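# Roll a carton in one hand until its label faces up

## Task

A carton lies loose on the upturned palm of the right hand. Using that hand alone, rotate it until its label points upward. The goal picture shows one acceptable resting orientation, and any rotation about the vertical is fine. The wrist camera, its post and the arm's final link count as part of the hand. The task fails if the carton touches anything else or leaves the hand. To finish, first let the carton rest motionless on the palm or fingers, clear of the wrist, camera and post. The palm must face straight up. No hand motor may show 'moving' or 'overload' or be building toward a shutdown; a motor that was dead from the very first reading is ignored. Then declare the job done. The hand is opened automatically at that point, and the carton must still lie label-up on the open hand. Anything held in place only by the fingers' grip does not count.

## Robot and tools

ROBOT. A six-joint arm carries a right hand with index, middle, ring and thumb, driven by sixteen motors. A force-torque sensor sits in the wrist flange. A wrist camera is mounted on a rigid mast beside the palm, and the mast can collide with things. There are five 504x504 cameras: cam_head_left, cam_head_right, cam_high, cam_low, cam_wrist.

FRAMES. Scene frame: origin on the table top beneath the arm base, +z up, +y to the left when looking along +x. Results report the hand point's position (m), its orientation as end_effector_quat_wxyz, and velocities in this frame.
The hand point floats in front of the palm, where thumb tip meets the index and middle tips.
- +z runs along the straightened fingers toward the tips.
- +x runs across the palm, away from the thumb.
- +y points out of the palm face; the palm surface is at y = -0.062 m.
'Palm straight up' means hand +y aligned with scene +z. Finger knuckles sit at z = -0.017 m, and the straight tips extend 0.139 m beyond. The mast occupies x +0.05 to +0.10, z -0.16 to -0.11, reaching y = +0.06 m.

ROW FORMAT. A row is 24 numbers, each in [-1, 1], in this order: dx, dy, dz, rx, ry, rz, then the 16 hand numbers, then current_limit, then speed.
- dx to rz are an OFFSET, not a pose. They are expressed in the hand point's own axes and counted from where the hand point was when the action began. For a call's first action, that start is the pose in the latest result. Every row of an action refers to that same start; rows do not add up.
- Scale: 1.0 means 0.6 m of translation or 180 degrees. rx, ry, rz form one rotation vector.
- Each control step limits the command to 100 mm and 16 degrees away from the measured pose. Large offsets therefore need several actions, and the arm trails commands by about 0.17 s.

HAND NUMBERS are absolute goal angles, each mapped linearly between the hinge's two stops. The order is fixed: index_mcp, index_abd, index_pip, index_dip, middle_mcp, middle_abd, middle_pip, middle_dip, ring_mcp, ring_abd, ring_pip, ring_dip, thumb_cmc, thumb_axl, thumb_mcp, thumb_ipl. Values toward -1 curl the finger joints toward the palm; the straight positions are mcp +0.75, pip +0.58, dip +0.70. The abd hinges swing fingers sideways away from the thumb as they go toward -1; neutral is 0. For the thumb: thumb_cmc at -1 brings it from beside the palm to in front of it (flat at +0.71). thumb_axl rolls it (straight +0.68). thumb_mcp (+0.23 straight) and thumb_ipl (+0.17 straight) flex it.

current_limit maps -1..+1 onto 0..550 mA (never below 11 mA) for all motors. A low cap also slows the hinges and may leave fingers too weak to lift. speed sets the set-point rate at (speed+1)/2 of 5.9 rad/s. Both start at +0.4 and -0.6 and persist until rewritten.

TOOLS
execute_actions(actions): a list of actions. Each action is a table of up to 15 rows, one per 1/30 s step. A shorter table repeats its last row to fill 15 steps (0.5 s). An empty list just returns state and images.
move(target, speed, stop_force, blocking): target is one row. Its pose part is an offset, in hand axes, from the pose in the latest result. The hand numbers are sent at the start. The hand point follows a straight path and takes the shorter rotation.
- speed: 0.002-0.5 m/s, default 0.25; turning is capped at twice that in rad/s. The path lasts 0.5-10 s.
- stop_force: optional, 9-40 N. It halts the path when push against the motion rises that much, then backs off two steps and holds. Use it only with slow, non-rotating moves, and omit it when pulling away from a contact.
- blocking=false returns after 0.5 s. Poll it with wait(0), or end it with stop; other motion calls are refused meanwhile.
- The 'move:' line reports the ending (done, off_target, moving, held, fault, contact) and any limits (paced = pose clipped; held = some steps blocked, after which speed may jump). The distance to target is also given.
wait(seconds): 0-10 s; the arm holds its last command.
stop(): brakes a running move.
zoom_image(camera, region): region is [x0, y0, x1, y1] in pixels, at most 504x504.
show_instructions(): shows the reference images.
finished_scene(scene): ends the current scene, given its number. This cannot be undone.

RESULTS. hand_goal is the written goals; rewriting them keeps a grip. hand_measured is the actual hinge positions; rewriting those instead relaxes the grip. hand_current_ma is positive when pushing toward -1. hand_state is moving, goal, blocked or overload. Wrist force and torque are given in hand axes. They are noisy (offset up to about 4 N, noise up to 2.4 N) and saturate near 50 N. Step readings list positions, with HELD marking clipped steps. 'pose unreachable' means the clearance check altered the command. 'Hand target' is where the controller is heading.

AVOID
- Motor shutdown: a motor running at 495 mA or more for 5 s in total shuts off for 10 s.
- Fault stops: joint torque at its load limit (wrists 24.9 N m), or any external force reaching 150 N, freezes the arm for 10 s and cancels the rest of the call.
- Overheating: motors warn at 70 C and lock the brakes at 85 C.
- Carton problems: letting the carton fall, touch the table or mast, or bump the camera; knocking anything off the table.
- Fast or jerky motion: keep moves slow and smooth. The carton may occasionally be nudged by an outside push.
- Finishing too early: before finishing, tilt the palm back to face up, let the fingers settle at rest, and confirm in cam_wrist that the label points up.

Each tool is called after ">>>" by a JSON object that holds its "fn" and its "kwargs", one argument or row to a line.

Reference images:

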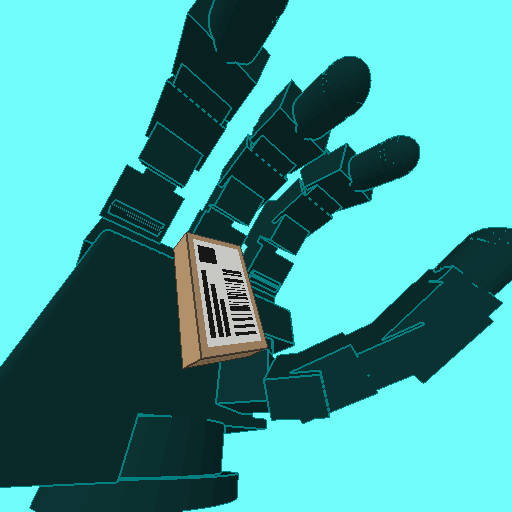

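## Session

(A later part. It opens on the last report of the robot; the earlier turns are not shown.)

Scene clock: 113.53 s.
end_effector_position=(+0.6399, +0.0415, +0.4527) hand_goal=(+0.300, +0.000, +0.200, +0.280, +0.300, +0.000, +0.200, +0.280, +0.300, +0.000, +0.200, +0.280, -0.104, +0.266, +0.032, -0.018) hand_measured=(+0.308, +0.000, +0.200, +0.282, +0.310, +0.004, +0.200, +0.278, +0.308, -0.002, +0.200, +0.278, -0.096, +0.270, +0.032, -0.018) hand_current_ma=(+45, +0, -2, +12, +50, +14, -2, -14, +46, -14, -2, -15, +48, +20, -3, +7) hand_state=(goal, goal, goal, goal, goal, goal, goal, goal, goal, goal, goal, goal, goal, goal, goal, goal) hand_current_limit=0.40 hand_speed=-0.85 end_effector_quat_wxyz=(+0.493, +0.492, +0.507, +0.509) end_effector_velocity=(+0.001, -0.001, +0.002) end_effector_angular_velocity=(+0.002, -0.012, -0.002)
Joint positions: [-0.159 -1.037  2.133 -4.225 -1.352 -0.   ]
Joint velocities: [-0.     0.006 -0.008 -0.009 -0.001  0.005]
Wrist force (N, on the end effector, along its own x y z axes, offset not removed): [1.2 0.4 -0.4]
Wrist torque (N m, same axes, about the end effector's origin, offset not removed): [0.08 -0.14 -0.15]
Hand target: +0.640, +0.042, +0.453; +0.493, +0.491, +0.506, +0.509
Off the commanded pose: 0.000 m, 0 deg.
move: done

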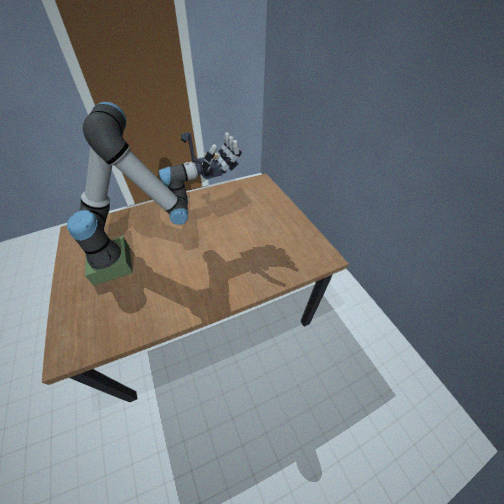

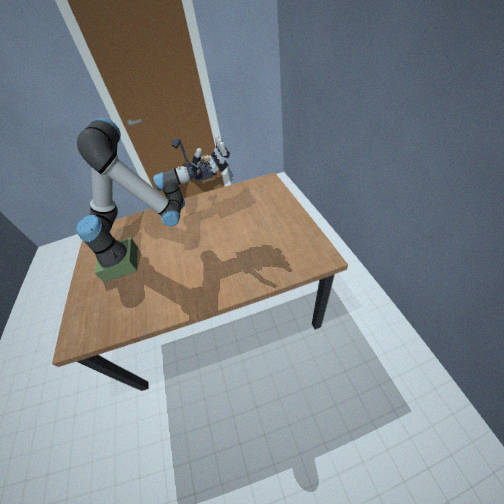

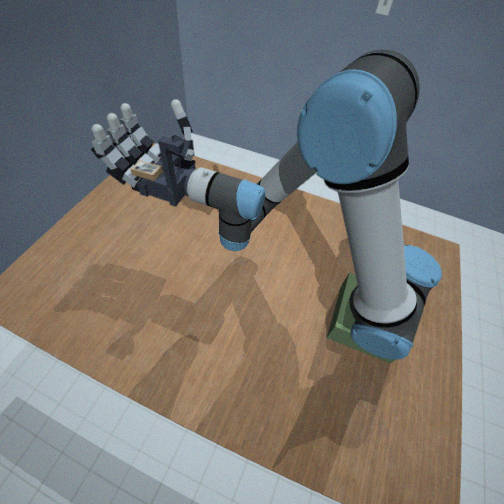

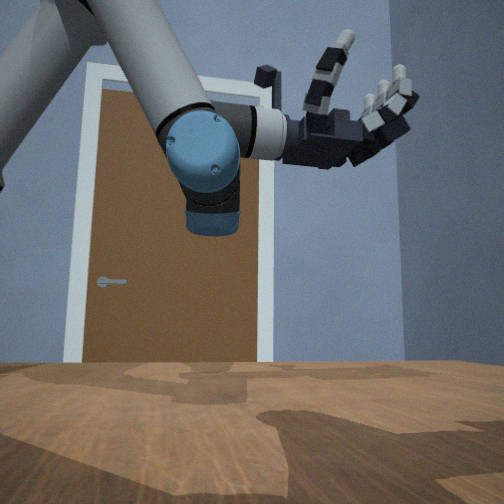

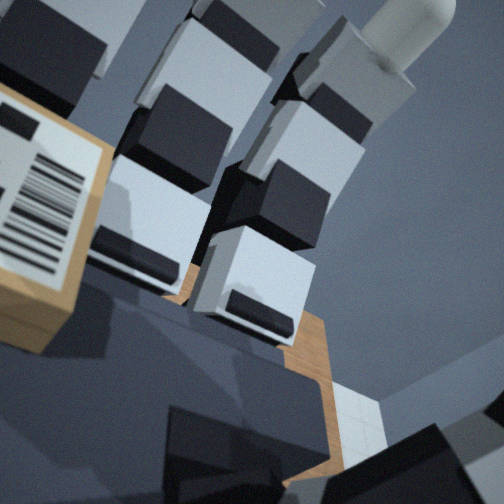

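>>> {"fn": "move", "kwargs": {
  "target": [0,0,0,0,0,0, 0.3,0,0.2,0.28, -0.4,0,0.4,0.4, -0.4,0,0.4,0.4, -0.104,0.266,0.032,-0.018,0.4,-0.7]
}}

>>> {"fn": "move", "kwargs": {
  "target": [0,0,0,0,0,0, 0.6,0,0.4,0.4, 0.6,0,0.4,0.4, 0.6,0,0.4,0.4, -0.104,0.266,0.032,-0.018,0.4,-0.4]
}}

>>> {"fn": "zoom_image", "kwargs": {
  "camera": "cam_high",
  "region": [80, 70, 240, 230]
}}

Scene clock: 122.23 s.
end_effector_position=(+0.6399, +0.0415, +0.4527) hand_goal=(+0.300, +0.000, +0.200, +0.280, -0.400, +0.000, +0.400, +0.400, -0.400, +0.000, +0.400, +0.400, -0.104, +0.266, +0.032, -0.018) hand_measured=(+0.308, +0.000, +0.200, +0.282, -0.394, +0.004, +0.398, +0.398, -0.394, -0.002, +0.398, +0.398, -0.096, +0.270, +0.032, -0.018) hand_current_ma=(+45, +0, -2, +12, +32, +14, -6, -14, +33, -14, -6, -15, +48, +20, -3, +7) hand_state=(goal, goal, goal, goal, goal, goal, goal, goal, goal, goal, goal, goal, goal, goal, goal, goal) hand_current_limit=0.40 hand_speed=-0.70 end_effector_quat_wxyz=(+0.493, +0.492, +0.507, +0.509) end_effector_velocity=(+0.001, -0.001, -0.001) end_effector_angular_velocity=(+0.002, +0.003, -0.002)
Joint positions: [-0.159 -1.037  2.133 -4.225 -1.352 -0.   ]
Joint velocities: [-0.001  0.002 -0.     0.001 -0.001  0.001]
Wrist force (N, on the end effector, along its own x y z axes, offset not removed): [0.4 0.0 -0.2]
Wrist torque (N m, same axes, about the end effector's origin, offset not removed): [-0.10 -0.06 -0.22]
Hand target: +0.640, +0.042, +0.453; +0.493, +0.492, +0.507, +0.509
Off the commanded pose: 0.000 m, 0 deg.
move: done

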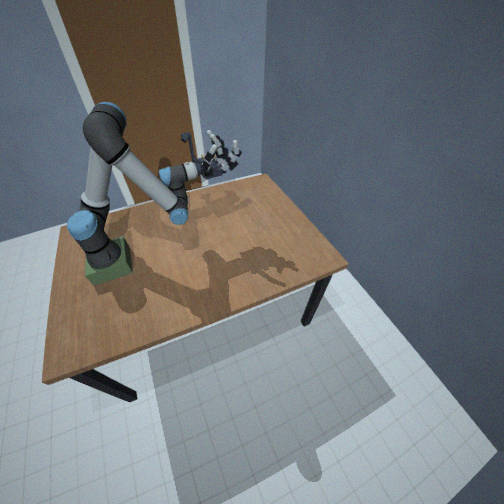

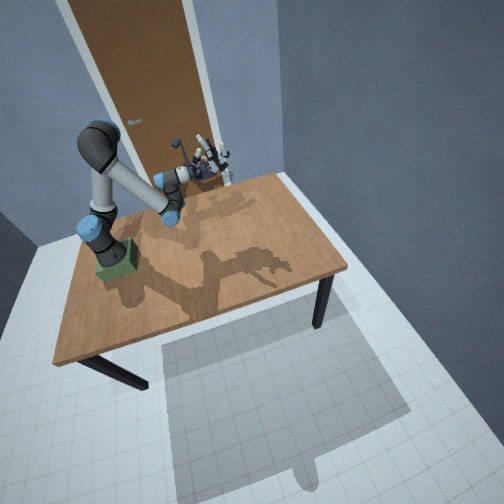

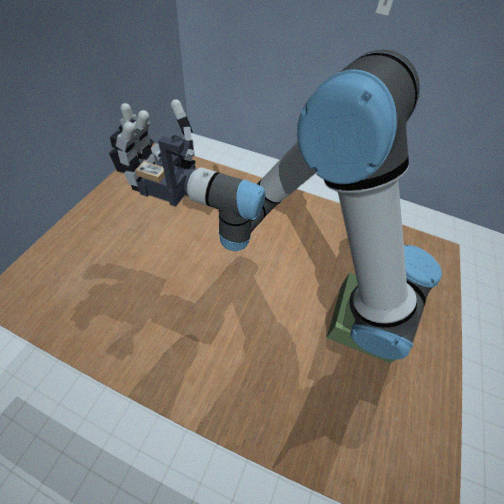

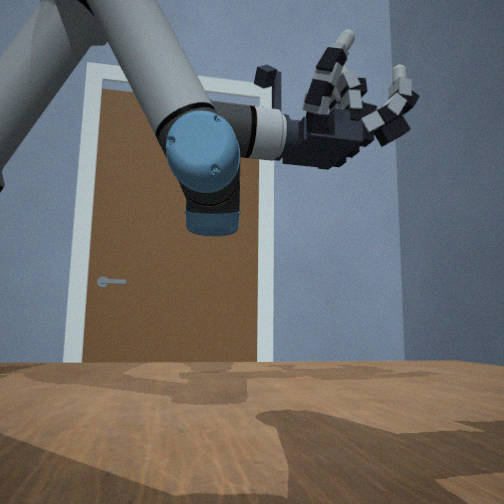

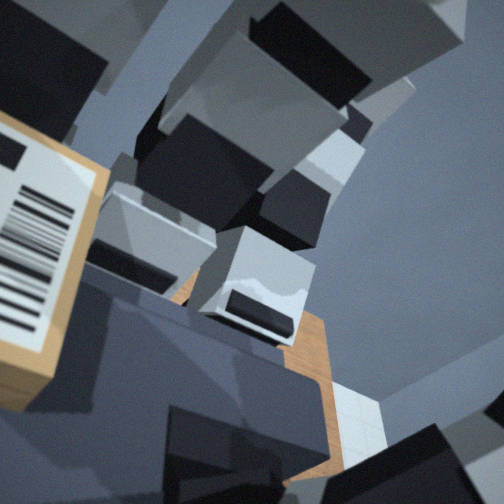

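Scene clock: 123.50 s.
end_effector_position=(+0.6399, +0.0415, +0.4527) hand_goal=(+0.600, +0.000, +0.400, +0.400, +0.600, +0.000, +0.400, +0.400, +0.600, +0.000, +0.400, +0.400, -0.104, +0.266, +0.032, -0.018) hand_measured=(+0.610, +0.000, +0.400, +0.398, +0.610, +0.004, +0.400, +0.398, +0.610, -0.002, +0.400, +0.398, -0.096, +0.270, +0.032, -0.018) hand_current_ma=(+52, +0, +4, -12, +58, +14, +4, -12, +52, -14, +4, -13, +48, +20, -3, +7) hand_state=(goal, goal, goal, goal, goal, goal, goal, goal, goal, goal, goal, goal, goal, goal, goal, goal) hand_current_limit=0.40 hand_speed=-0.40 end_effector_quat_wxyz=(+0.493, +0.492, +0.507, +0.509) end_effector_velocity=(-0.000, +0.001, +0.000) end_effector_angular_velocity=(-0.002, +0.000, +0.002)
Joint positions: [-0.159 -1.037  2.133 -4.225 -1.352 -0.   ]
Joint velocities: [ 0.001 -0.001  0.001  0.     0.001 -0.002]
Wrist force (N, on the end effector, along its own x y z axes, offset not removed): [-1.4 -1.2 -0.4]
Wrist torque (N m, same axes, about the end effector's origin, offset not removed): [-0.04 0.12 -0.41]
Hand target: +0.640, +0.042, +0.453; +0.493, +0.492, +0.507, +0.509
Off the commanded pose: 0.000 m, 0 deg.
move: done

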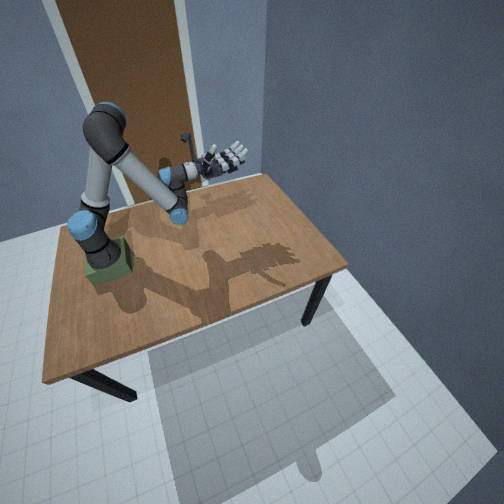

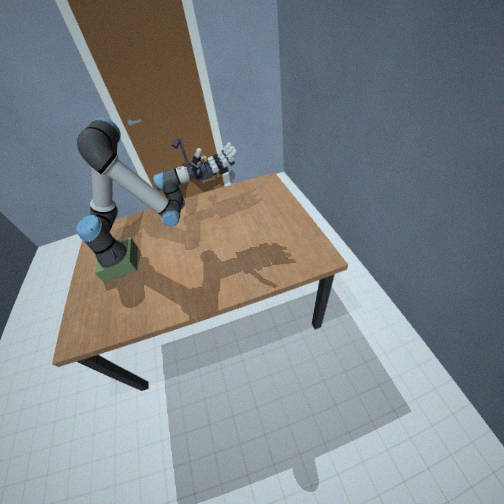

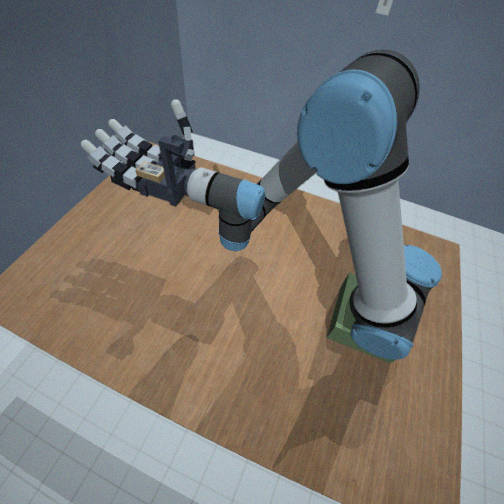

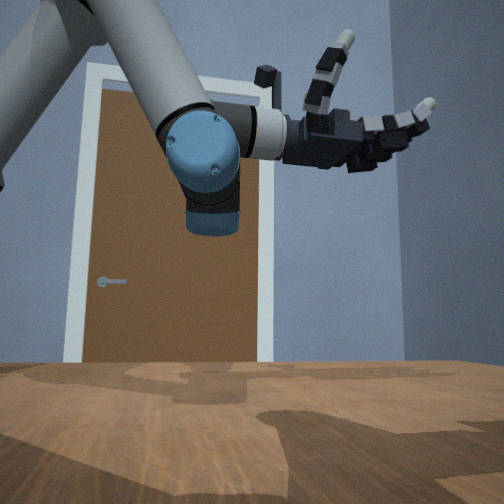

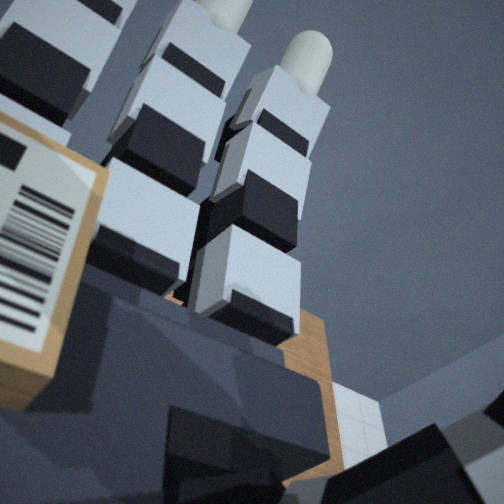

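Region (80, 70, 240, 230) of cam_high's 504x504 image, scaled by 3.150, with more detail than that image has.

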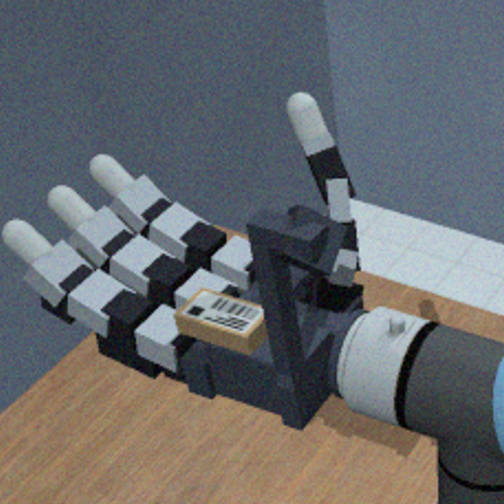

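>>> {"fn": "finished_scene", "kwargs": {
  "scene": 1
}}

The scene is finished: the task was done.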